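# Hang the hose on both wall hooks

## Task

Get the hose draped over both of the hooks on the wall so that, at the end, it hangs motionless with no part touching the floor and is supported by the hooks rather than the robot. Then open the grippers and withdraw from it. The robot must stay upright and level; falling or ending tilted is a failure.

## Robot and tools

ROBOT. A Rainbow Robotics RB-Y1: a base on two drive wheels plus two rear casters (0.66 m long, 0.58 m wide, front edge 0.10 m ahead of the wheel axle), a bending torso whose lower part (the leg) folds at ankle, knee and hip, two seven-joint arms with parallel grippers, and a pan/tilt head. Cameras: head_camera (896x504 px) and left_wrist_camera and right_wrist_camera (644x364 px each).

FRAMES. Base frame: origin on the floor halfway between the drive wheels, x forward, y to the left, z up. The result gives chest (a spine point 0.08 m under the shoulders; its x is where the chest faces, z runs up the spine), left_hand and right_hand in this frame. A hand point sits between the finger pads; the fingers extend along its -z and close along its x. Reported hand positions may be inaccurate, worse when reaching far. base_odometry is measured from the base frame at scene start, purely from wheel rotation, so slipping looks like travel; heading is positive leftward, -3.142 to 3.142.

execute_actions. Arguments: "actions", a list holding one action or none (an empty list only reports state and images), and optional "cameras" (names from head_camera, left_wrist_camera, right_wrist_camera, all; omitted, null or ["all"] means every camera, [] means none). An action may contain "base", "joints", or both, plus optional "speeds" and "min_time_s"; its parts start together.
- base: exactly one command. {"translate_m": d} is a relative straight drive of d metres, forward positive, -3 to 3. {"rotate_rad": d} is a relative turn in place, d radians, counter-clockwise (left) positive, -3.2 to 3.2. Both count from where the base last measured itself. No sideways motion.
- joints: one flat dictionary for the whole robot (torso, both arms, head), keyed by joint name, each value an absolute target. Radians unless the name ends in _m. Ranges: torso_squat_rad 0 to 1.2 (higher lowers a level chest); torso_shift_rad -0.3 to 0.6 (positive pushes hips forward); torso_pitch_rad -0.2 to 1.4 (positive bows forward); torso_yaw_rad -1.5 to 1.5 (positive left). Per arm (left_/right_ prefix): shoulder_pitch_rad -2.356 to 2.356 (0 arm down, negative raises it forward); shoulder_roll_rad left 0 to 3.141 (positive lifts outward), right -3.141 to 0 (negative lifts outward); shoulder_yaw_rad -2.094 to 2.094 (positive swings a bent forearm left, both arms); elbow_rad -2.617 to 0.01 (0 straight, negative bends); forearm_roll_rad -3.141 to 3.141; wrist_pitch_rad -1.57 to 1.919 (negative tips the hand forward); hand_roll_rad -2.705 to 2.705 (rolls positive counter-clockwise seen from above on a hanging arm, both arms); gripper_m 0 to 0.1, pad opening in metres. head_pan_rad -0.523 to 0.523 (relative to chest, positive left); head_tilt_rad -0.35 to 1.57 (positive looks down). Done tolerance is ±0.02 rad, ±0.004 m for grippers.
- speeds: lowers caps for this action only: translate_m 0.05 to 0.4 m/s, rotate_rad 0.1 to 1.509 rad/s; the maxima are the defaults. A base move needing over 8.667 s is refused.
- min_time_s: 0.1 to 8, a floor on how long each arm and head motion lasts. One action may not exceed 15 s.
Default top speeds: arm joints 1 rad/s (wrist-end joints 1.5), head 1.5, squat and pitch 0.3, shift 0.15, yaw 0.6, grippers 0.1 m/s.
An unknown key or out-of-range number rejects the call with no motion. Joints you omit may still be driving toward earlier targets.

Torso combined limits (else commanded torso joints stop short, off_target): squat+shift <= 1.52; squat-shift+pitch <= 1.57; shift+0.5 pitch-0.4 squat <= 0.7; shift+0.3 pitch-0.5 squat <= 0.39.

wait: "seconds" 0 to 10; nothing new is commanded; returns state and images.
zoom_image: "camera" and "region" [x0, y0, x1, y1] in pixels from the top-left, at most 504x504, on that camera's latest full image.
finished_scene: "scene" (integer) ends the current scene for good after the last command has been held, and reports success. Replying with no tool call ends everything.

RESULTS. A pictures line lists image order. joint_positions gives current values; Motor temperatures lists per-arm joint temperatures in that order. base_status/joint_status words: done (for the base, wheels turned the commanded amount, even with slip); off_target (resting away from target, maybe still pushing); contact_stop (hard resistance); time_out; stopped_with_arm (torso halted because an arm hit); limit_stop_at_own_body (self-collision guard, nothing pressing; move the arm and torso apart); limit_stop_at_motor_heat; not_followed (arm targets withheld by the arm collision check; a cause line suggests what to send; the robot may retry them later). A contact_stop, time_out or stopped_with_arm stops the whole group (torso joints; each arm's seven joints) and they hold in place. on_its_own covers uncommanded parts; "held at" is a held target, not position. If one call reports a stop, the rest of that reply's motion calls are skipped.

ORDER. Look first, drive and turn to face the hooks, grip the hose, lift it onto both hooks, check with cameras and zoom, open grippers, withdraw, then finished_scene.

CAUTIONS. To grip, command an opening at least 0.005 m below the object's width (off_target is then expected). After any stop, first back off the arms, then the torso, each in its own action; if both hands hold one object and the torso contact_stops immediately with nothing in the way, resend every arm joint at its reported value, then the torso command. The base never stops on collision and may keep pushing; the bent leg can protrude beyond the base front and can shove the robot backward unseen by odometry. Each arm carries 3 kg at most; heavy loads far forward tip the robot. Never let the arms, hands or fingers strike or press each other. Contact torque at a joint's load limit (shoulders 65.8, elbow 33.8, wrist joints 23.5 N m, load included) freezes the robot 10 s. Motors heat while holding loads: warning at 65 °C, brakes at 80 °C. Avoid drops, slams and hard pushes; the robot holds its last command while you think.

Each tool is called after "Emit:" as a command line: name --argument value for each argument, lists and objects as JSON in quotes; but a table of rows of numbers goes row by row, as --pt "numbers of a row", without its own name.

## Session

Emit:
execute_actions --actions '[]'

Scene clock: 0.00 s.
Motor temperatures (°C, as the motors report them): left_arm=[29 30 33 34 31 35 34] | right_arm=[29 31 33 31 31 31 34]
base_odometry: x=+0.000 y=+0.000 heading=+0.000 (m, m, rad; odometry frame)
base_status: not commanded
joint_positions: torso_squat_rad=+0.350 torso_shift_rad=+0.001 torso_pitch_rad=+0.001 torso_yaw_rad=-0.001 left_shoulder_pitch_rad=-0.031 left_shoulder_roll_rad=+0.023 left_shoulder_yaw_rad=-0.018 left_elbow_rad=-0.197 left_forearm_roll_rad=+0.022 left_wrist_pitch_rad=-0.007 left_hand_roll_rad=+0.028 left_gripper_m=+0.101 right_shoulder_pitch_rad=+0.041 right_shoulder_roll_rad=-0.034 right_shoulder_yaw_rad=-0.020 right_elbow_rad=-0.203 right_forearm_roll_rad=-0.032 right_wrist_pitch_rad=+0.020 right_hand_roll_rad=-0.041 right_gripper_m=+0.100 head_pan_rad=-0.001 head_tilt_rad=+0.401
joint_status: not commanded
chest: x=-0.2273 y=-0.0008 z=+1.2476 quat_wxyz=(+1.000, +0.000, +0.000, +0.000) (m; base frame)
left_hand: x=-0.1077 y=+0.2341 z=+0.5721 quat_wxyz=(+0.993, +0.008, -0.116, +0.009) (m; base frame)
right_hand: x=-0.1635 y=-0.2494 z=+0.5651 quat_wxyz=(+0.996, -0.016, -0.072, -0.051) (m; base frame)
pictures: head_camera, left_wrist_camera, right_wrist_camera
Images, in order (width x height): head_camera 896x504, left_wrist_camera 644x364, right_wrist_camera 644x364.

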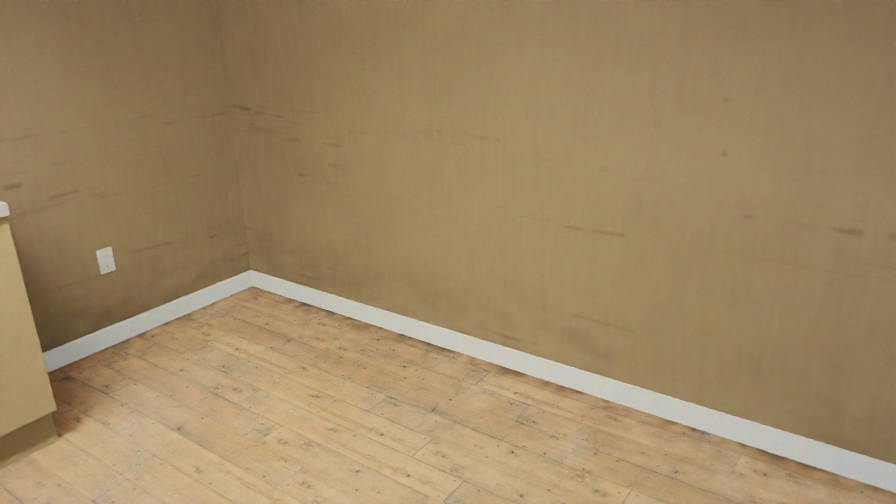

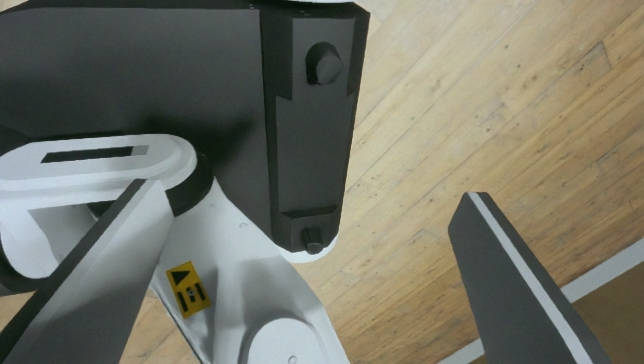

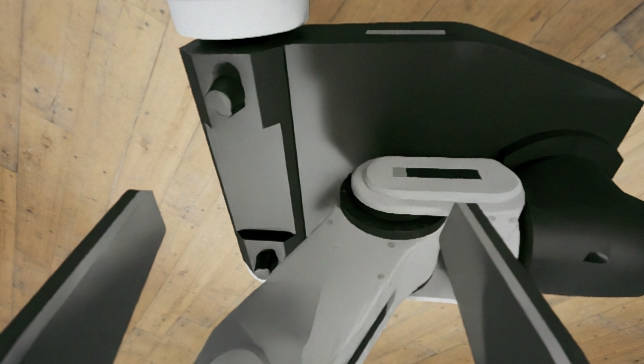

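Emit:
execute_actions --actions '[{"base":{"rotate_rad":-2.22},"joints":{"head_tilt_rad":0.35}}]' --cameras '["head_camera"]'

Scene clock: 10.37 s.
Motor temperatures (°C, as the motors report them): left_arm=[29 30 33 34 31 35 34] | right_arm=[29 31 33 31 31 31 34]
base_odometry: x=+0.000 y=+0.000 heading=-2.219 (m, m, rad; odometry frame)
base_status: done
joint_positions: torso_squat_rad=+0.350 torso_shift_rad=+0.001 torso_pitch_rad=+0.001 torso_yaw_rad=-0.001 left_shoulder_pitch_rad=-0.031 left_shoulder_roll_rad=+0.023 left_shoulder_yaw_rad=-0.018 left_elbow_rad=-0.197 left_forearm_roll_rad=+0.022 left_wrist_pitch_rad=-0.007 left_hand_roll_rad=+0.028 left_gripper_m=+0.101 right_shoulder_pitch_rad=+0.041 right_shoulder_roll_rad=-0.034 right_shoulder_yaw_rad=-0.020 right_elbow_rad=-0.203 right_forearm_roll_rad=-0.032 right_wrist_pitch_rad=+0.020 right_hand_roll_rad=-0.041 right_gripper_m=+0.100 head_pan_rad=-0.001 head_tilt_rad=+0.350
joint_status: all done
chest: x=-0.2273 y=-0.0008 z=+1.2476 quat_wxyz=(+1.000, +0.000, +0.000, +0.000) (m; base frame)
left_hand: x=-0.1077 y=+0.2341 z=+0.5721 quat_wxyz=(+0.993, +0.008, -0.116, +0.009) (m; base frame)
right_hand: x=-0.1636 y=-0.2494 z=+0.5651 quat_wxyz=(+0.996, -0.016, -0.072, -0.051) (m; base frame)
pictures: head_camera
Images, in order (width x height): head_camera 896x504.

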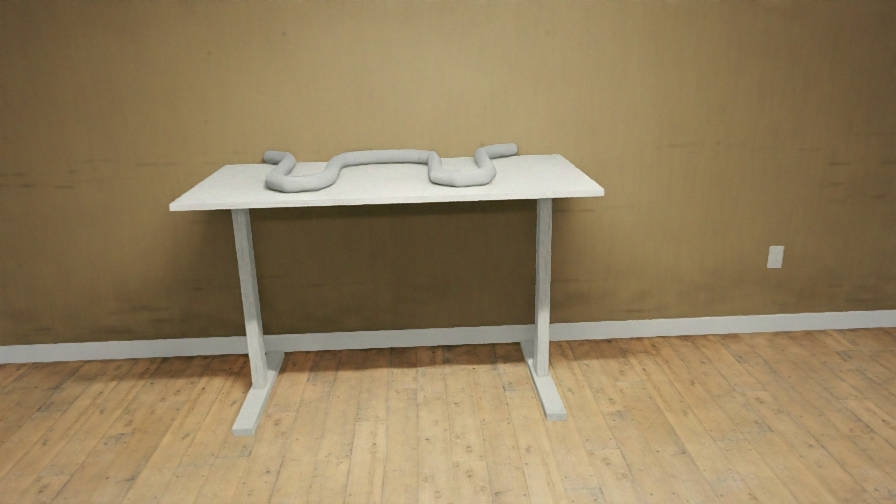

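Emit:
execute_actions --actions '[{"base":{"rotate_rad":0.075}}]' --cameras '["head_camera"]'

Emit:
execute_actions --actions '[{"base":{"translate_m":1.45},"joints":{"head_tilt_rad":0.55,"torso_squat_rad":0.0,"left_shoulder_pitch_rad":-0.992,"left_shoulder_roll_rad":0.368,"left_shoulder_yaw_rad":0.42,"left_elbow_rad":-1.284,"left_forearm_roll_rad":0.136,"left_wrist_pitch_rad":1.734,"left_hand_roll_rad":-0.177,"right_shoulder_pitch_rad":-0.992,"right_shoulder_roll_rad":-0.368,"right_shoulder_yaw_rad":-0.42,"right_elbow_rad":-1.284,"right_forearm_roll_rad":-0.136,"right_wrist_pitch_rad":1.734,"right_hand_roll_rad":0.177},"min_time_s":2.5}]' --cameras '["head_camera"]'

Scene clock: 24.20 s.
Motor temperatures (°C, as the motors report them): left_arm=[29 30 33 34 31 35 34] | right_arm=[29 31 33 31 31 31 34]
base_odometry: x=+0.000 y=+0.000 heading=-2.145 (m, m, rad; odometry frame)
base_status: done
joint_positions: torso_squat_rad=+0.350 torso_shift_rad=+0.001 torso_pitch_rad=+0.001 torso_yaw_rad=-0.001 left_shoulder_pitch_rad=-0.031 left_shoulder_roll_rad=+0.023 left_shoulder_yaw_rad=-0.018 left_elbow_rad=-0.197 left_forearm_roll_rad=+0.022 left_wrist_pitch_rad=-0.007 left_hand_roll_rad=+0.028 left_gripper_m=+0.101 right_shoulder_pitch_rad=+0.041 right_shoulder_roll_rad=-0.034 right_shoulder_yaw_rad=-0.020 right_elbow_rad=-0.203 right_forearm_roll_rad=-0.032 right_wrist_pitch_rad=+0.020 right_hand_roll_rad=-0.041 right_gripper_m=+0.100 head_pan_rad=-0.001 head_tilt_rad=+0.350
joint_status: not commanded
chest: x=-0.2273 y=-0.0008 z=+1.2476 quat_wxyz=(+1.000, +0.000, +0.000, +0.000) (m; base frame)
left_hand: x=-0.1077 y=+0.2341 z=+0.5721 quat_wxyz=(+0.993, +0.008, -0.116, +0.009) (m; base frame)
right_hand: x=-0.1636 y=-0.2494 z=+0.5651 quat_wxyz=(+0.996, -0.016, -0.072, -0.051) (m; base frame)
pictures: head_camera
Images, in order (width x height): head_camera 896x504.

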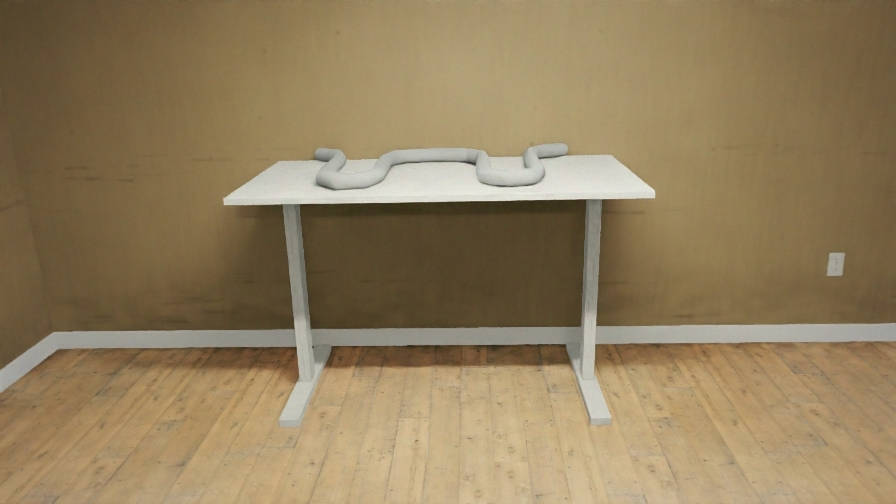

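Scene clock: 29.23 s.
Motor temperatures (°C, as the motors report them): left_arm=[29 30 33 34 31 35 34] | right_arm=[29 31 33 31 31 31 34]
base_odometry: x=-0.789 y=-1.217 heading=-2.146 (m, m, rad; odometry frame)
base_status: done
joint_positions: torso_squat_rad=+0.000 torso_shift_rad=+0.001 torso_pitch_rad=+0.001 torso_yaw_rad=-0.001 left_shoulder_pitch_rad=-0.992 left_shoulder_roll_rad=+0.368 left_shoulder_yaw_rad=+0.420 left_elbow_rad=-1.284 left_forearm_roll_rad=+0.136 left_wrist_pitch_rad=+1.734 left_hand_roll_rad=-0.177 left_gripper_m=+0.101 right_shoulder_pitch_rad=-0.992 right_shoulder_roll_rad=-0.368 right_shoulder_yaw_rad=-0.420 right_elbow_rad=-1.284 right_forearm_roll_rad=-0.136 right_wrist_pitch_rad=+1.734 right_hand_roll_rad=+0.177 right_gripper_m=+0.100 head_pan_rad=-0.001 head_tilt_rad=+0.550
joint_status: all done
chest: x=-0.2271 y=-0.0008 z=+1.2899 quat_wxyz=(+1.000, +0.000, +0.001, +0.000) (m; base frame)
left_hand: x=+0.3518 y=+0.3286 z=+1.2178 quat_wxyz=(+0.956, +0.001, -0.295, +0.000) (m; base frame)
right_hand: x=+0.3514 y=-0.3308 z=+1.2175 quat_wxyz=(+0.956, +0.000, -0.295, +0.000) (m; base frame)
pictures: head_camera
Images, in order (width x height): head_camera 896x504.

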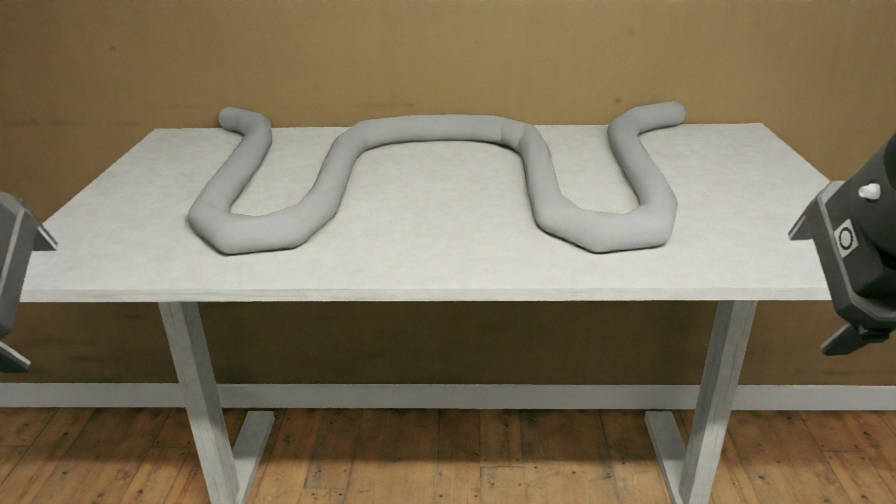

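Emit:
execute_actions --actions '[{"base":{"translate_m":0.495},"joints":{"torso_pitch_rad":0.24,"head_tilt_rad":0.6,"left_shoulder_pitch_rad":-1.002,"left_shoulder_roll_rad":0.253,"left_shoulder_yaw_rad":0.353,"left_elbow_rad":-1.359,"left_forearm_roll_rad":0.064,"left_wrist_pitch_rad":1.765,"left_hand_roll_rad":0.14,"right_shoulder_pitch_rad":-1.005,"right_shoulder_roll_rad":-0.40,"right_wrist_pitch_rad":1.84,"right_hand_roll_rad":0.42}}]'

Scene clock: 47.40 s.
Motor temperatures (°C, as the motors report them): left_arm=[29 30 33 34 31 35 34] | right_arm=[30 31 33 31 31 31 34]
base_odometry: x=-1.058 y=-1.632 heading=-2.147 (m, m, rad; odometry frame)
base_status: done
joint_positions: torso_squat_rad=+0.000 torso_shift_rad=+0.001 torso_pitch_rad=+0.240 torso_yaw_rad=-0.001 left_shoulder_pitch_rad=-1.002 left_shoulder_roll_rad=+0.253 left_shoulder_yaw_rad=+0.353 left_elbow_rad=-1.359 left_forearm_roll_rad=+0.064 left_wrist_pitch_rad=+1.765 left_hand_roll_rad=+0.140 left_gripper_m=+0.101 right_shoulder_pitch_rad=-1.005 right_shoulder_roll_rad=-0.400 right_shoulder_yaw_rad=-0.420 right_elbow_rad=-1.284 right_forearm_roll_rad=-0.136 right_wrist_pitch_rad=+1.840 right_hand_roll_rad=+0.420 right_gripper_m=+0.100 head_pan_rad=-0.001 head_tilt_rad=+0.600
joint_status: all done
chest: x=-0.1538 y=-0.0008 z=+1.2810 quat_wxyz=(+0.993, +0.000, +0.120, +0.000) (m; base frame)
left_hand: x=+0.3915 y=+0.2688 z=+1.0737 quat_wxyz=(+0.978, -0.020, -0.178, +0.107) (m; base frame)
right_hand: x=+0.3725 y=-0.3408 z=+1.0797 quat_wxyz=(+0.984, -0.020, -0.137, +0.115) (m; base frame)
pictures: head_camera, left_wrist_camera, right_wrist_camera
Images, in order (width x height): head_camera 896x504, left_wrist_camera 644x364, right_wrist_camera 644x364.

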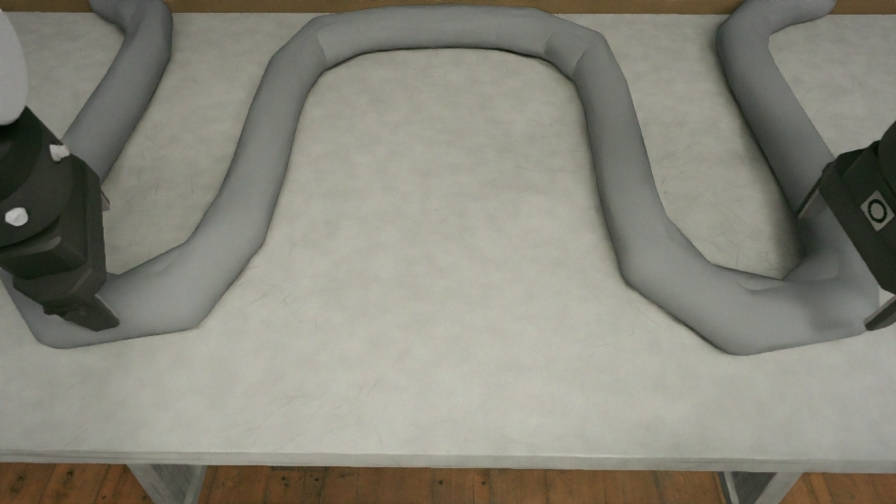

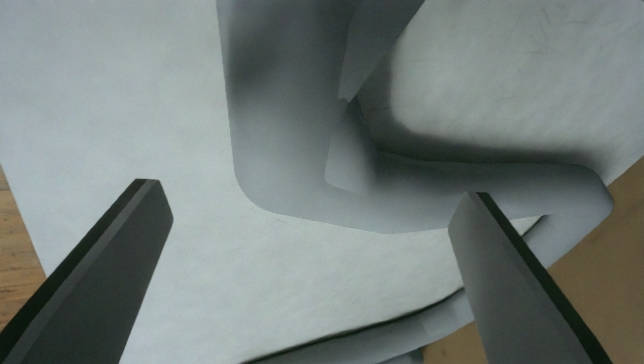

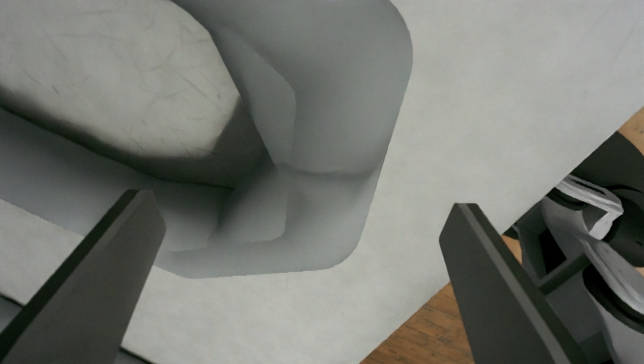

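Emit:
execute_actions --actions '[{"base":{"translate_m":0.013},"joints":{"torso_pitch_rad":0.31,"left_hand_roll_rad":0.1,"right_shoulder_pitch_rad":-1.02,"right_shoulder_roll_rad":-0.365,"right_wrist_pitch_rad":1.87,"right_hand_roll_rad":0.34}}]'

Scene clock: 56.07 s.
Motor temperatures (°C, as the motors report them): left_arm=[29 30 33 34 31 35 34] | right_arm=[30 31 33 31 31 31 34]
base_odometry: x=-1.065 y=-1.643 heading=-2.148 (m, m, rad; odometry frame)
base_status: done
joint_positions: torso_squat_rad=+0.000 torso_shift_rad=+0.001 torso_pitch_rad=+0.310 torso_yaw_rad=-0.001 left_shoulder_pitch_rad=-1.002 left_shoulder_roll_rad=+0.253 left_shoulder_yaw_rad=+0.353 left_elbow_rad=-1.359 left_forearm_roll_rad=+0.064 left_wrist_pitch_rad=+1.765 left_hand_roll_rad=+0.100 left_gripper_m=+0.101 right_shoulder_pitch_rad=-1.020 right_shoulder_roll_rad=-0.365 right_shoulder_yaw_rad=-0.420 right_elbow_rad=-1.284 right_forearm_roll_rad=-0.136 right_wrist_pitch_rad=+1.870 right_hand_roll_rad=+0.340 right_gripper_m=+0.100 head_pan_rad=-0.001 head_tilt_rad=+0.600
joint_status: all done
chest: x=-0.1329 y=-0.0008 z=+1.2752 quat_wxyz=(+0.988, +0.000, +0.155, +0.000) (m; base frame)
left_hand: x=+0.3966 y=+0.2688 z=+1.0303 quat_wxyz=(+0.986, -0.013, -0.144, +0.088) (m; base frame)
right_hand: x=+0.3754 y=-0.3185 z=+1.0352 quat_wxyz=(+0.992, +0.007, -0.091, +0.088) (m; base frame)
pictures: head_camera, left_wrist_camera, right_wrist_camera
Images, in order (width x height): head_camera 896x504, left_wrist_camera 644x364, right_wrist_camera 644x364.

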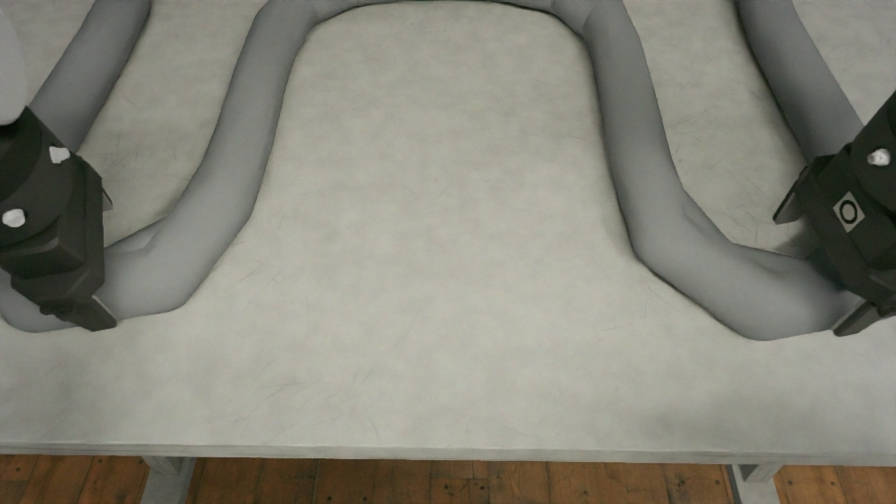

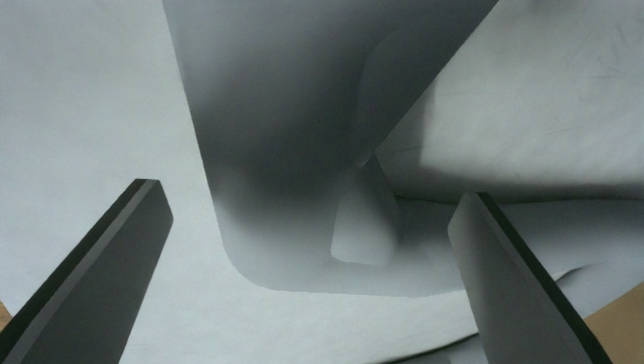

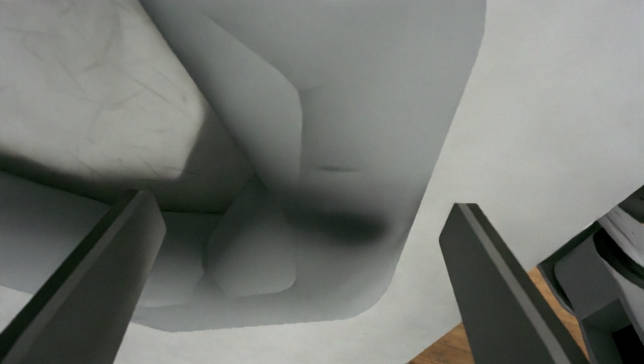

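Emit:
execute_actions --actions '[{"joints":{"torso_pitch_rad":0.37,"left_hand_roll_rad":0.13,"left_wrist_pitch_rad":1.78,"right_wrist_pitch_rad":1.915,"right_hand_roll_rad":0.3}}]'

Scene clock: 60.80 s.
Motor temperatures (°C, as the motors report them): left_arm=[29 30 33 34 31 35 34] | right_arm=[30 31 33 31 31 31 34]
base_odometry: x=-1.065 y=-1.643 heading=-2.148 (m, m, rad; odometry frame)
base_status: not commanded
joint_positions: torso_squat_rad=+0.000 torso_shift_rad=+0.001 torso_pitch_rad=+0.370 torso_yaw_rad=-0.001 left_shoulder_pitch_rad=-1.002 left_shoulder_roll_rad=+0.253 left_shoulder_yaw_rad=+0.353 left_elbow_rad=-1.359 left_forearm_roll_rad=+0.064 left_wrist_pitch_rad=+1.780 left_hand_roll_rad=+0.130 left_gripper_m=+0.101 right_shoulder_pitch_rad=-1.020 right_shoulder_roll_rad=-0.365 right_shoulder_yaw_rad=-0.420 right_elbow_rad=-1.284 right_forearm_roll_rad=-0.136 right_wrist_pitch_rad=+1.915 right_hand_roll_rad=+0.300 right_gripper_m=+0.100 head_pan_rad=-0.001 head_tilt_rad=+0.600
joint_status: all done
chest: x=-0.1155 y=-0.0008 z=+1.2690 quat_wxyz=(+0.983, +0.000, +0.184, +0.000) (m; base frame)
left_hand: x=+0.3950 y=+0.2686 z=+0.9920 quat_wxyz=(+0.989, -0.012, -0.107, +0.103) (m; base frame)
right_hand: x=+0.3674 y=-0.3168 z=+0.9980 quat_wxyz=(+0.997, +0.016, -0.040, +0.068) (m; base frame)
pictures: head_camera, left_wrist_camera, right_wrist_camera
Images, in order (width x height): head_camera 896x504, left_wrist_camera 644x364, right_wrist_camera 644x364.

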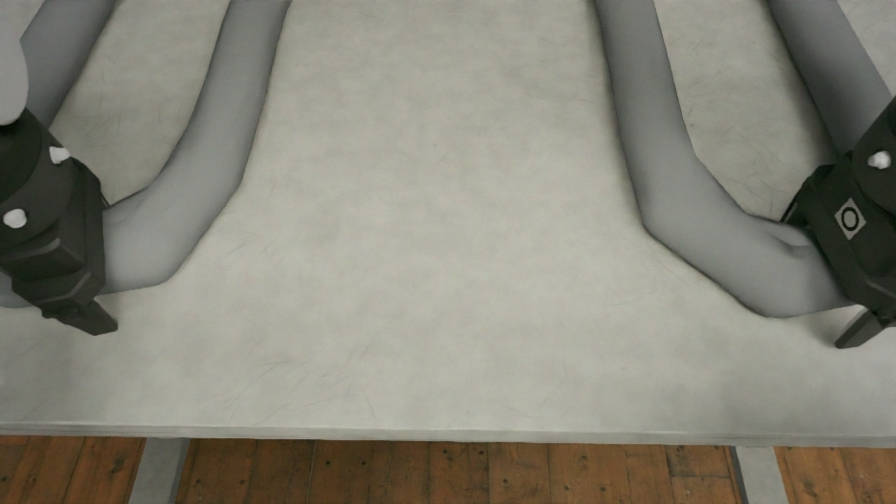

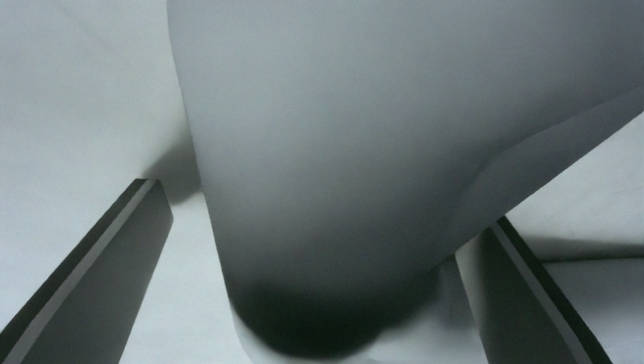

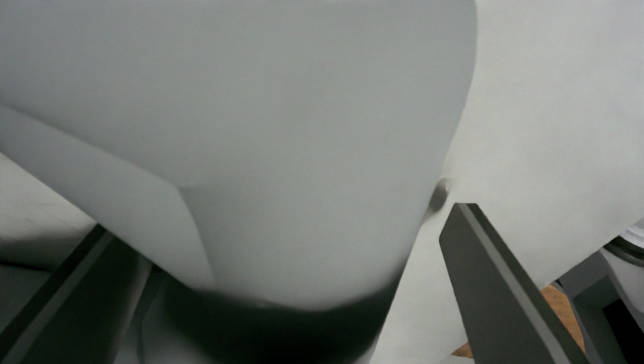

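Emit:
execute_actions --actions '[{"joints":{"left_gripper_m":0.035,"right_gripper_m":0.035}}]' --cameras '["left_wrist_camera","right_wrist_camera"]'

Scene clock: 64.97 s.
Motor temperatures (°C, as the motors report them): left_arm=[29 30 33 34 31 35 34] | right_arm=[30 31 33 31 31 31 34]
base_odometry: x=-1.065 y=-1.643 heading=-2.148 (m, m, rad; odometry frame)
base_status: not commanded
joint_positions: torso_squat_rad=+0.000 torso_shift_rad=+0.001 torso_pitch_rad=+0.370 torso_yaw_rad=-0.001 left_shoulder_pitch_rad=-1.003 left_shoulder_roll_rad=+0.253 left_shoulder_yaw_rad=+0.353 left_elbow_rad=-1.359 left_forearm_roll_rad=+0.064 left_wrist_pitch_rad=+1.780 left_hand_roll_rad=+0.130 left_gripper_m=+0.061 right_shoulder_pitch_rad=-1.020 right_shoulder_roll_rad=-0.365 right_shoulder_yaw_rad=-0.420 right_elbow_rad=-1.284 right_forearm_roll_rad=-0.136 right_wrist_pitch_rad=+1.915 right_hand_roll_rad=+0.300 right_gripper_m=+0.060 head_pan_rad=-0.001 head_tilt_rad=+0.600
joint_status: left_gripper_m off_target (ended at +0.061, target +0.035); right_gripper_m off_target (ended at +0.060, target +0.035)
chest: x=-0.1155 y=-0.0008 z=+1.2690 quat_wxyz=(+0.983, +0.000, +0.184, +0.000) (m; base frame)
left_hand: x=+0.3955 y=+0.2686 z=+0.9926 quat_wxyz=(+0.989, -0.012, -0.108, +0.103) (m; base frame)
right_hand: x=+0.3675 y=-0.3167 z=+0.9981 quat_wxyz=(+0.997, +0.016, -0.040, +0.069) (m; base frame)
pictures: left_wrist_camera, right_wrist_camera
Images, in order (width x height): left_wrist_camera 644x364, right_wrist_camera 644x364.

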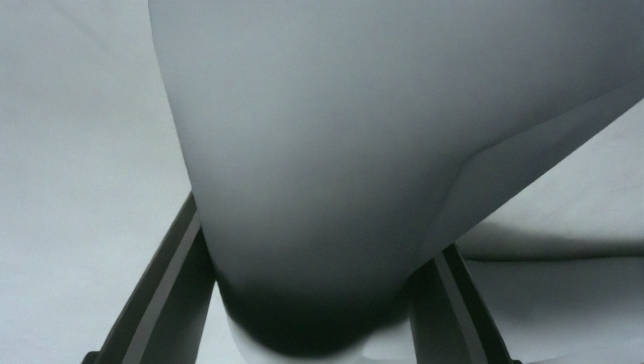

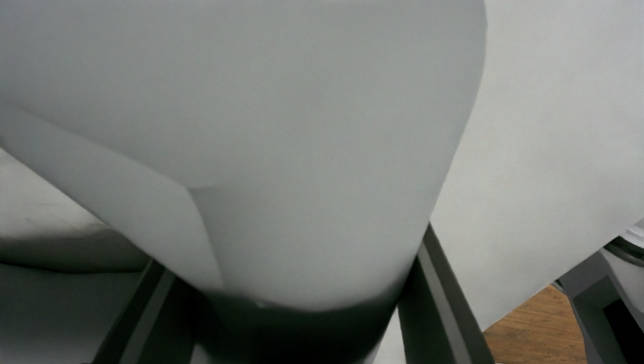

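Emit:
execute_actions --actions '[{"base":{"translate_m":-0.8},"speeds":{"translate_m":0.15},"joints":{"torso_pitch_rad":-0.2,"head_tilt_rad":0.95,"left_shoulder_pitch_rad":-1.12,"left_shoulder_roll_rad":0.56,"left_shoulder_yaw_rad":0.505,"left_elbow_rad":-1.002,"left_forearm_roll_rad":0.241,"left_wrist_pitch_rad":1.614,"left_hand_roll_rad":-0.357,"right_shoulder_pitch_rad":-1.13,"right_shoulder_roll_rad":-0.55,"right_shoulder_yaw_rad":-0.505,"right_elbow_rad":-1.002,"right_forearm_roll_rad":-0.241,"right_wrist_pitch_rad":1.614,"right_hand_roll_rad":0.357},"min_time_s":3}]'

Scene clock: 78.33 s.
Motor temperatures (°C, as the motors report them): left_arm=[29 30 33 34 31 35 34] | right_arm=[30 31 33 31 31 31 34]
base_odometry: x=-0.628 y=-0.973 heading=-2.149 (m, m, rad; odometry frame)
base_status: done
joint_positions: torso_squat_rad=+0.000 torso_shift_rad=+0.001 torso_pitch_rad=-0.199 torso_yaw_rad=-0.001 left_shoulder_pitch_rad=-1.119 left_shoulder_roll_rad=+0.559 left_shoulder_yaw_rad=+0.505 left_elbow_rad=-1.001 left_forearm_roll_rad=+0.241 left_wrist_pitch_rad=+1.614 left_hand_roll_rad=-0.357 left_gripper_m=+0.060 right_shoulder_pitch_rad=-1.129 right_shoulder_roll_rad=-0.549 right_shoulder_yaw_rad=-0.505 right_elbow_rad=-1.001 right_forearm_roll_rad=-0.241 right_wrist_pitch_rad=+1.614 right_hand_roll_rad=+0.357 right_gripper_m=+0.060 head_pan_rad=-0.001 head_tilt_rad=+0.950
joint_status: all done
chest: x=-0.2884 y=-0.0008 z=+1.2838 quat_wxyz=(+0.995, +0.000, -0.099, +0.000) (m; base frame)
left_hand: x=+0.3039 y=+0.3972 z=+1.3743 quat_wxyz=(+0.906, -0.010, -0.423, -0.024) (m; base frame)
right_hand: x=+0.3055 y=-0.3921 z=+1.3773 quat_wxyz=(+0.904, +0.014, -0.426, +0.028) (m; base frame)
pictures: head_camera, left_wrist_camera, right_wrist_camera
Images, in order (width x height): head_camera 896x504, left_wrist_camera 644x364, right_wrist_camera 644x364.

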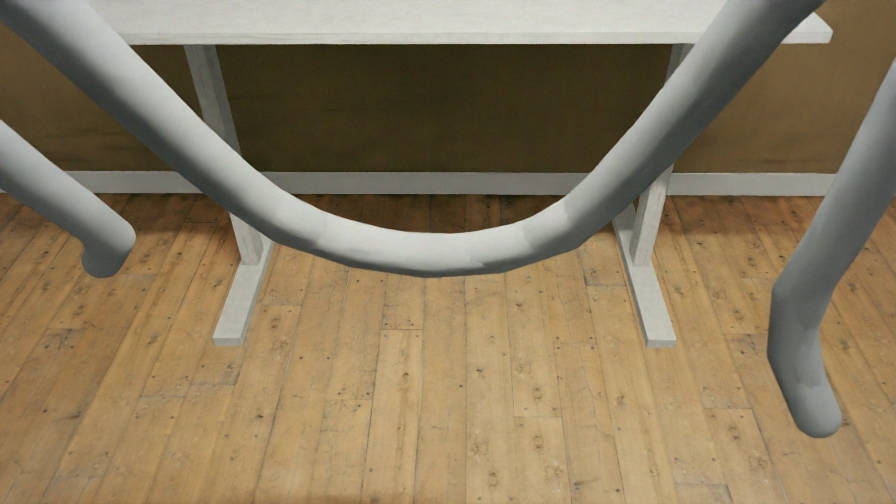

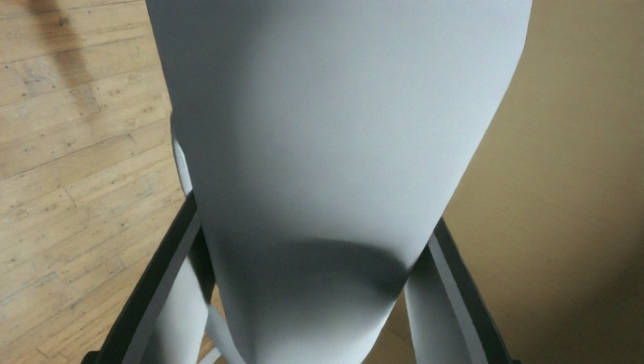

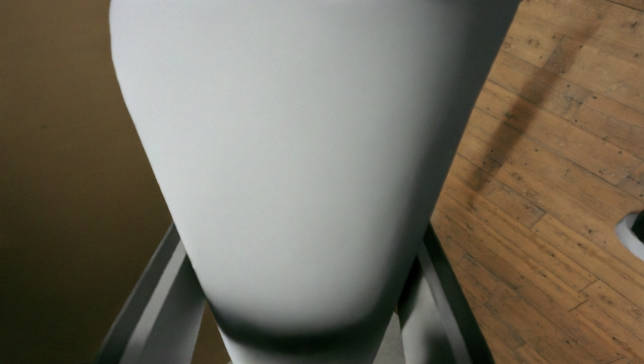

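Emit:
execute_actions --actions '[{"base":{"translate_m":-1.35},"joints":{"head_tilt_rad":0.57}}]' --cameras '[]'

Emit:
execute_actions --actions '[{"base":{"rotate_rad":-1.6}}]' --cameras '["head_camera"]'

Scene clock: 89.33 s.
Motor temperatures (°C, as the motors report them): left_arm=[30 30 33 34 31 35 34] | right_arm=[30 31 33 31 31 31 34]
base_odometry: x=+0.110 y=+0.157 heading=-2.150 (m, m, rad; odometry frame)
base_status: done
joint_positions: torso_squat_rad=+0.000 torso_shift_rad=+0.001 torso_pitch_rad=-0.199 torso_yaw_rad=-0.001 left_shoulder_pitch_rad=-1.119 left_shoulder_roll_rad=+0.559 left_shoulder_yaw_rad=+0.505 left_elbow_rad=-1.001 left_forearm_roll_rad=+0.241 left_wrist_pitch_rad=+1.614 left_hand_roll_rad=-0.357 left_gripper_m=+0.060 right_shoulder_pitch_rad=-1.129 right_shoulder_roll_rad=-0.549 right_shoulder_yaw_rad=-0.505 right_elbow_rad=-1.001 right_forearm_roll_rad=-0.241 right_wrist_pitch_rad=+1.614 right_hand_roll_rad=+0.357 right_gripper_m=+0.060 head_pan_rad=-0.001 head_tilt_rad=+0.570
joint_status: all done
chest: x=-0.2884 y=-0.0008 z=+1.2838 quat_wxyz=(+0.995, +0.000, -0.099, +0.000) (m; base frame)
left_hand: x=+0.3039 y=+0.3972 z=+1.3743 quat_wxyz=(+0.906, -0.010, -0.423, -0.024) (m; base frame)
right_hand: x=+0.3055 y=-0.3921 z=+1.3773 quat_wxyz=(+0.904, +0.014, -0.426, +0.028) (m; base frame)
pictures: none
No camera images: the call's "cameras" was empty. Leave "cameras" out to get every camera's image.

Scene clock: 93.27 s.
Motor temperatures (°C, as the motors report them): left_arm=[30 30 33 34 31 35 34] | right_arm=[30 31 33 31 31 31 34]
base_odometry: x=+0.110 y=+0.157 heading=+2.534 (m, m, rad; odometry frame)
base_status: done
joint_positions: torso_squat_rad=+0.000 torso_shift_rad=+0.001 torso_pitch_rad=-0.199 torso_yaw_rad=-0.001 left_shoulder_pitch_rad=-1.119 left_shoulder_roll_rad=+0.559 left_shoulder_yaw_rad=+0.505 left_elbow_rad=-1.001 left_forearm_roll_rad=+0.241 left_wrist_pitch_rad=+1.614 left_hand_roll_rad=-0.357 left_gripper_m=+0.060 right_shoulder_pitch_rad=-1.129 right_shoulder_roll_rad=-0.549 right_shoulder_yaw_rad=-0.505 right_elbow_rad=-1.001 right_forearm_roll_rad=-0.241 right_wrist_pitch_rad=+1.614 right_hand_roll_rad=+0.357 right_gripper_m=+0.060 head_pan_rad=-0.001 head_tilt_rad=+0.570
joint_status: not commanded
chest: x=-0.2884 y=-0.0008 z=+1.2838 quat_wxyz=(+0.995, +0.000, -0.099, +0.000) (m; base frame)
left_hand: x=+0.3039 y=+0.3973 z=+1.3743 quat_wxyz=(+0.906, -0.010, -0.423, -0.024) (m; base frame)
right_hand: x=+0.3055 y=-0.3921 z=+1.3774 quat_wxyz=(+0.904, +0.014, -0.426, +0.028) (m; base frame)
pictures: head_camera
Images, in order (width x height): head_camera 896x504.

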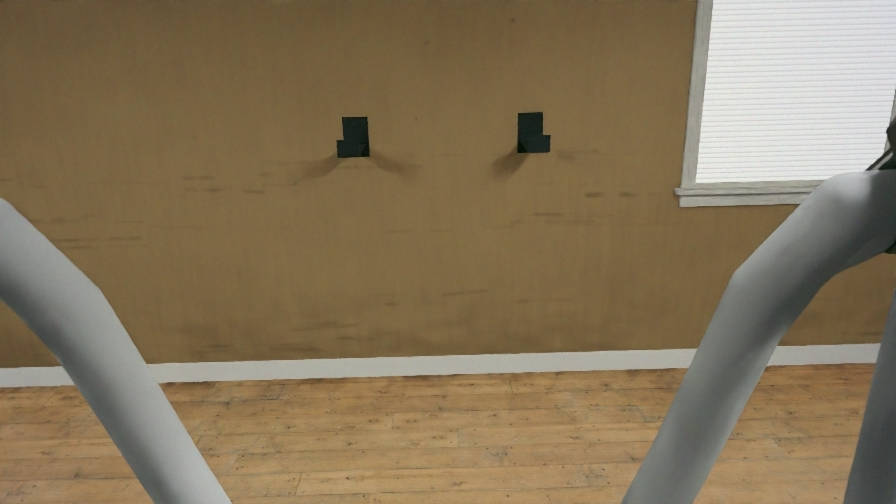

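Emit:
zoom_image --camera "head_camera" --region '[320, 90, 572, 180]'

Region (320, 90, 572, 180) of head_camera's 896x504 image, scaled by 2.000, with more detail than that image has; it fills the top 180 rows of this view, and the rest is white.

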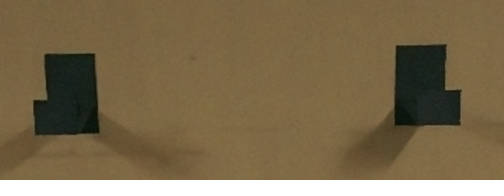

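Emit:
execute_actions --actions '[{"base":{"rotate_rad":-0.022}}]' --cameras '[]'

Emit:
execute_actions --actions '[{"base":{"translate_m":1.6},"joints":{"head_tilt_rad":0.75}}]' --cameras '["head_camera"]'

Scene clock: 103.23 s.
Motor temperatures (°C, as the motors report them): left_arm=[30 30 33 34 31 35 34] | right_arm=[30 31 33 31 31 31 34]
base_odometry: x=+0.110 y=+0.157 heading=+2.512 (m, m, rad; odometry frame)
base_status: done
joint_positions: torso_squat_rad=+0.000 torso_shift_rad=+0.001 torso_pitch_rad=-0.199 torso_yaw_rad=-0.001 left_shoulder_pitch_rad=-1.119 left_shoulder_roll_rad=+0.559 left_shoulder_yaw_rad=+0.505 left_elbow_rad=-1.001 left_forearm_roll_rad=+0.241 left_wrist_pitch_rad=+1.614 left_hand_roll_rad=-0.357 left_gripper_m=+0.060 right_shoulder_pitch_rad=-1.129 right_shoulder_roll_rad=-0.549 right_shoulder_yaw_rad=-0.505 right_elbow_rad=-1.001 right_forearm_roll_rad=-0.241 right_wrist_pitch_rad=+1.614 right_hand_roll_rad=+0.357 right_gripper_m=+0.060 head_pan_rad=-0.001 head_tilt_rad=+0.570
joint_status: not commanded
chest: x=-0.2884 y=-0.0008 z=+1.2838 quat_wxyz=(+0.995, +0.000, -0.099, +0.000) (m; base frame)
left_hand: x=+0.3039 y=+0.3973 z=+1.3743 quat_wxyz=(+0.906, -0.010, -0.423, -0.024) (m; base frame)
right_hand: x=+0.3055 y=-0.3921 z=+1.3774 quat_wxyz=(+0.904, +0.014, -0.426, +0.028) (m; base frame)
pictures: none
No camera images: the call's "cameras" was empty. Leave "cameras" out to get every camera's image.

Scene clock: 108.50 s.
Motor temperatures (°C, as the motors report them): left_arm=[30 30 33 34 31 35 34] | right_arm=[30 31 33 31 31 31 34]
base_odometry: x=-1.183 y=+1.099 heading=+2.512 (m, m, rad; odometry frame)
base_status: done
joint_positions: torso_squat_rad=+0.000 torso_shift_rad=+0.001 torso_pitch_rad=-0.198 torso_yaw_rad=-0.001 left_shoulder_pitch_rad=-1.119 left_shoulder_roll_rad=+0.559 left_shoulder_yaw_rad=+0.505 left_elbow_rad=-1.001 left_forearm_roll_rad=+0.241 left_wrist_pitch_rad=+1.614 left_hand_roll_rad=-0.357 left_gripper_m=+0.060 right_shoulder_pitch_rad=-1.129 right_shoulder_roll_rad=-0.549 right_shoulder_yaw_rad=-0.505 right_elbow_rad=-1.001 right_forearm_roll_rad=-0.241 right_wrist_pitch_rad=+1.614 right_hand_roll_rad=+0.357 right_gripper_m=+0.060 head_pan_rad=-0.001 head_tilt_rad=+0.750
joint_status: all done
chest: x=-0.2882 y=-0.0008 z=+1.2839 quat_wxyz=(+0.995, +0.000, -0.099, +0.000) (m; base frame)
left_hand: x=+0.3041 y=+0.3973 z=+1.3741 quat_wxyz=(+0.906, -0.010, -0.423, -0.024) (m; base frame)
right_hand: x=+0.3057 y=-0.3921 z=+1.3772 quat_wxyz=(+0.904, +0.014, -0.426, +0.028) (m; base frame)
pictures: head_camera
Images, in order (width x height): head_camera 896x504.

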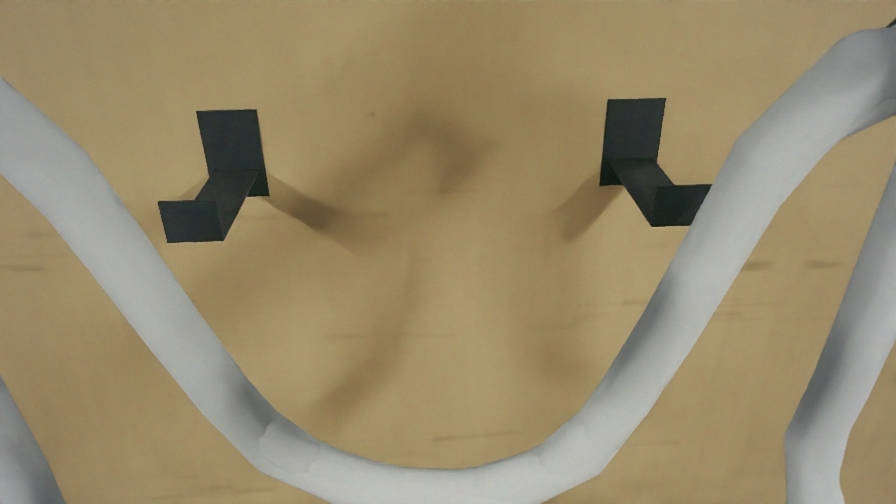

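Emit:
execute_actions --actions '[{"base":{"translate_m":0.26},"speeds":{"translate_m":0.15},"joints":{"head_tilt_rad":0.9,"right_shoulder_roll_rad":-0.61},"min_time_s":1.5}]' --cameras '[]'

Emit:
wait --seconds 6

Scene clock: 119.83 s.
Motor temperatures (°C, as the motors report them): left_arm=[30 30 33 34 31 35 34] | right_arm=[30 31 33 31 31 31 34]
base_odometry: x=-1.393 y=+1.252 heading=+2.512 (m, m, rad; odometry frame)
base_status: done
joint_positions: torso_squat_rad=+0.000 torso_shift_rad=+0.001 torso_pitch_rad=-0.198 torso_yaw_rad=-0.001 left_shoulder_pitch_rad=-1.119 left_shoulder_roll_rad=+0.559 left_shoulder_yaw_rad=+0.505 left_elbow_rad=-1.001 left_forearm_roll_rad=+0.241 left_wrist_pitch_rad=+1.614 left_hand_roll_rad=-0.357 left_gripper_m=+0.060 right_shoulder_pitch_rad=-1.129 right_shoulder_roll_rad=-0.609 right_shoulder_yaw_rad=-0.505 right_elbow_rad=-1.001 right_forearm_roll_rad=-0.241 right_wrist_pitch_rad=+1.614 right_hand_roll_rad=+0.357 right_gripper_m=+0.060 head_pan_rad=-0.001 head_tilt_rad=+0.900
joint_status: all done
chest: x=-0.2883 y=-0.0008 z=+1.2839 quat_wxyz=(+0.995, +0.000, -0.099, +0.000) (m; base frame)
left_hand: x=+0.3040 y=+0.3973 z=+1.3742 quat_wxyz=(+0.906, -0.010, -0.423, -0.024) (m; base frame)
right_hand: x=+0.2949 y=-0.4249 z=+1.3913 quat_wxyz=(+0.901, -0.005, -0.434, +0.007) (m; base frame)
pictures: none
No camera images: the call's "cameras" was empty. Leave "cameras" out to get every camera's image.

Scene clock: 125.83 s.
Motor temperatures (°C, as the motors report them): left_arm=[30 30 33 34 31 35 34] | right_arm=[30 31 33 31 31 31 34]
base_odometry: x=-1.393 y=+1.252 heading=+2.512 (m, m, rad; odometry frame)
base_status: done
joint_positions: torso_squat_rad=+0.000 torso_shift_rad=+0.001 torso_pitch_rad=-0.198 torso_yaw_rad=-0.001 left_shoulder_pitch_rad=-1.119 left_shoulder_roll_rad=+0.559 left_shoulder_yaw_rad=+0.505 left_elbow_rad=-1.001 left_forearm_roll_rad=+0.241 left_wrist_pitch_rad=+1.614 left_hand_roll_rad=-0.357 left_gripper_m=+0.060 right_shoulder_pitch_rad=-1.129 right_shoulder_roll_rad=-0.609 right_shoulder_yaw_rad=-0.505 right_elbow_rad=-1.001 right_forearm_roll_rad=-0.241 right_wrist_pitch_rad=+1.614 right_hand_roll_rad=+0.357 right_gripper_m=+0.060 head_pan_rad=-0.001 head_tilt_rad=+0.900
joint_status: all done
chest: x=-0.2884 y=-0.0008 z=+1.2839 quat_wxyz=(+0.995, +0.000, -0.099, +0.000) (m; base frame)
left_hand: x=+0.3040 y=+0.3973 z=+1.3742 quat_wxyz=(+0.906, -0.010, -0.423, -0.024) (m; base frame)
right_hand: x=+0.2949 y=-0.4249 z=+1.3913 quat_wxyz=(+0.901, -0.005, -0.434, +0.007) (m; base frame)
wait: 6.00 s; at rest by 0.27 s
pictures: head_camera, left_wrist_camera, right_wrist_camera
Images, in order (width x height): head_camera 896x504, left_wrist_camera 644x364, right_wrist_camera 644x364.

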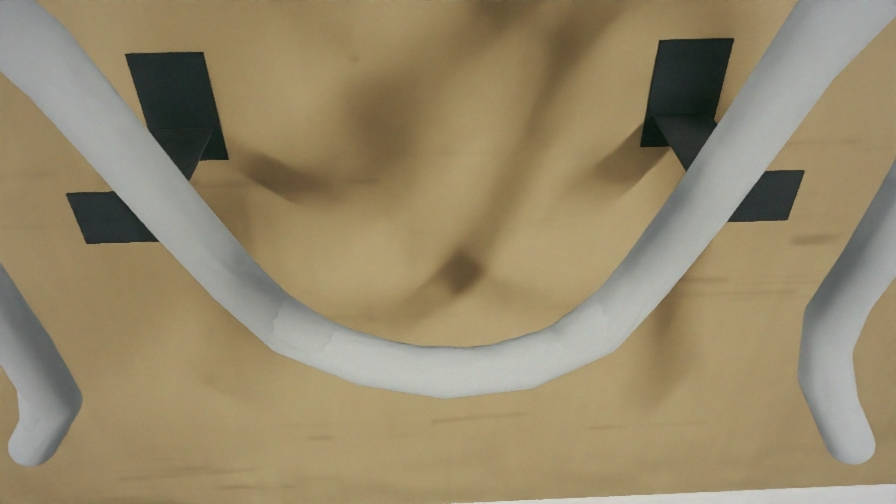

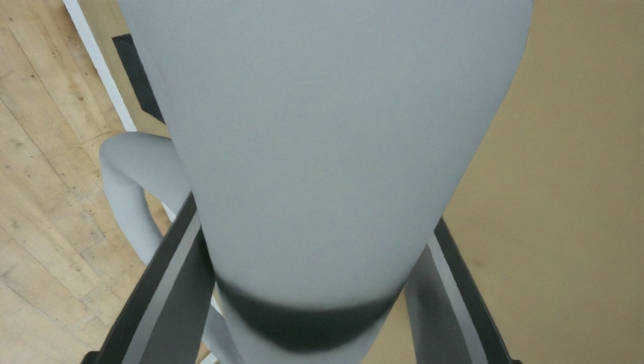

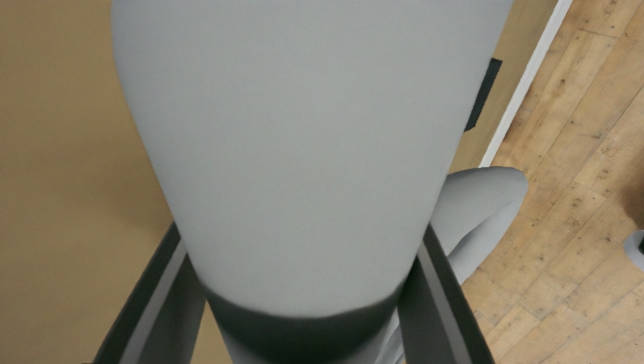

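Emit:
execute_actions --actions '[{"base":{"translate_m":0.17},"speeds":{"translate_m":0.1},"joints":{"right_shoulder_roll_rad":-0.62}}]' --cameras '["head_camera"]'

Scene clock: 133.53 s.
Motor temperatures (°C, as the motors report them): left_arm=[30 30 33 34 31 35 34] | right_arm=[30 31 33 31 31 31 34]
base_odometry: x=-1.530 y=+1.353 heading=+2.511 (m, m, rad; odometry frame)
base_status: done
joint_positions: torso_squat_rad=+0.000 torso_shift_rad=+0.001 torso_pitch_rad=-0.198 torso_yaw_rad=-0.001 left_shoulder_pitch_rad=-1.119 left_shoulder_roll_rad=+0.559 left_shoulder_yaw_rad=+0.505 left_elbow_rad=-1.001 left_forearm_roll_rad=+0.241 left_wrist_pitch_rad=+1.614 left_hand_roll_rad=-0.357 left_gripper_m=+0.060 right_shoulder_pitch_rad=-1.129 right_shoulder_roll_rad=-0.619 right_shoulder_yaw_rad=-0.505 right_elbow_rad=-1.001 right_forearm_roll_rad=-0.241 right_wrist_pitch_rad=+1.614 right_hand_roll_rad=+0.357 right_gripper_m=+0.060 head_pan_rad=-0.001 head_tilt_rad=+0.900
joint_status: all done
chest: x=-0.2882 y=-0.0008 z=+1.2839 quat_wxyz=(+0.995, +0.000, -0.099, +0.000) (m; base frame)
left_hand: x=+0.3041 y=+0.3973 z=+1.3742 quat_wxyz=(+0.906, -0.010, -0.423, -0.024) (m; base frame)
right_hand: x=+0.2930 y=-0.4305 z=+1.3936 quat_wxyz=(+0.900, -0.008, -0.436, +0.003) (m; base frame)
pictures: head_camera
Images, in order (width x height): head_camera 896x504.

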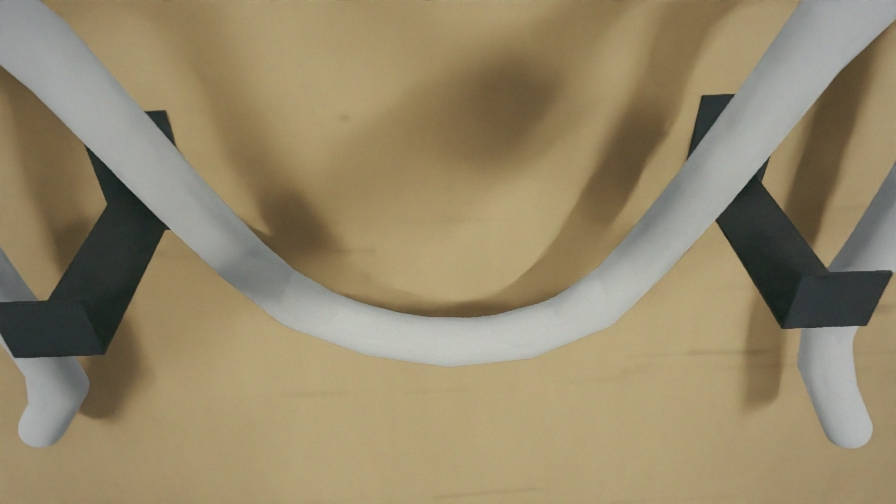

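Emit:
execute_actions --actions '[{"joints":{"torso_pitch_rad":-0.05,"torso_squat_rad":0.61,"head_tilt_rad":0.7,"head_pan_rad":0.45,"left_shoulder_pitch_rad":-1.029,"left_shoulder_roll_rad":0.57,"right_shoulder_pitch_rad":-1.02,"right_shoulder_roll_rad":-0.605},"min_time_s":2.3}]'

Scene clock: 175.93 s.
Motor temperatures (°C, as the motors report them): left_arm=[30 30 33 34 31 35 34] | right_arm=[30 31 33 32 31 31 34]
base_odometry: x=-1.530 y=+1.353 heading=+2.511 (m, m, rad; odometry frame)
base_status: not commanded
joint_positions: torso_squat_rad=+0.610 torso_shift_rad=+0.001 torso_pitch_rad=-0.050 torso_yaw_rad=-0.001 left_shoulder_pitch_rad=-1.029 left_shoulder_roll_rad=+0.569 left_shoulder_yaw_rad=+0.505 left_elbow_rad=-1.001 left_forearm_roll_rad=+0.241 left_wrist_pitch_rad=+1.614 left_hand_roll_rad=-0.357 left_gripper_m=+0.060 right_shoulder_pitch_rad=-1.020 right_shoulder_roll_rad=-0.605 right_shoulder_yaw_rad=-0.505 right_elbow_rad=-1.001 right_forearm_roll_rad=-0.241 right_wrist_pitch_rad=+1.614 right_hand_roll_rad=+0.357 right_gripper_m=+0.060 head_pan_rad=+0.450 head_tilt_rad=+0.700
joint_status: all done
chest: x=-0.2430 y=-0.0007 z=+1.1633 quat_wxyz=(+1.000, +0.000, -0.025, +0.000) (m; base frame)
left_hand: x=+0.3405 y=+0.4209 z=+1.1171 quat_wxyz=(+0.949, -0.005, -0.317, -0.005) (m; base frame)
right_hand: x=+0.3332 y=-0.4441 z=+1.1212 quat_wxyz=(+0.948, -0.008, -0.317, -0.009) (m; base frame)
pictures: head_camera, left_wrist_camera, right_wrist_camera
Images, in order (width x height): head_camera 896x504, left_wrist_camera 644x364, right_wrist_camera 644x364.

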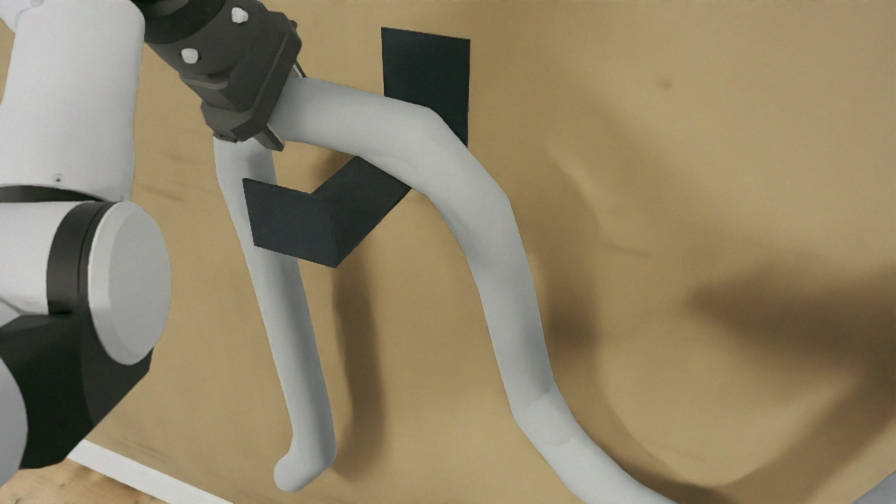

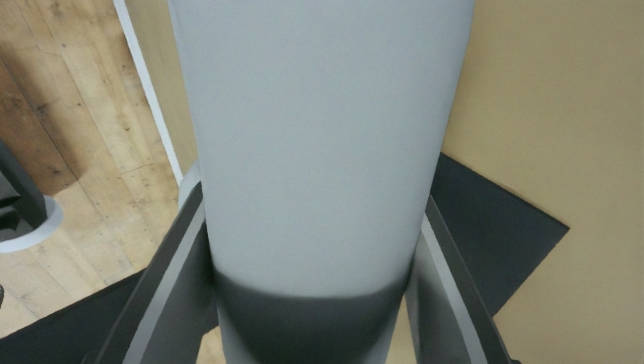

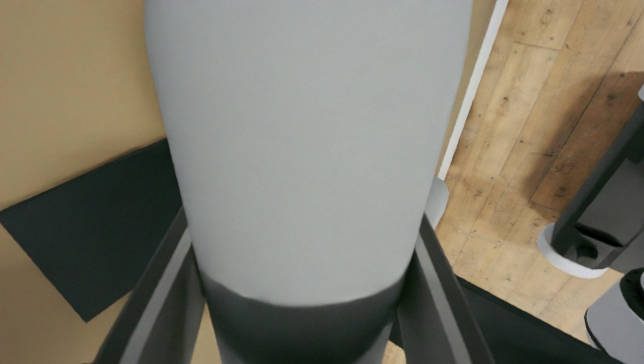

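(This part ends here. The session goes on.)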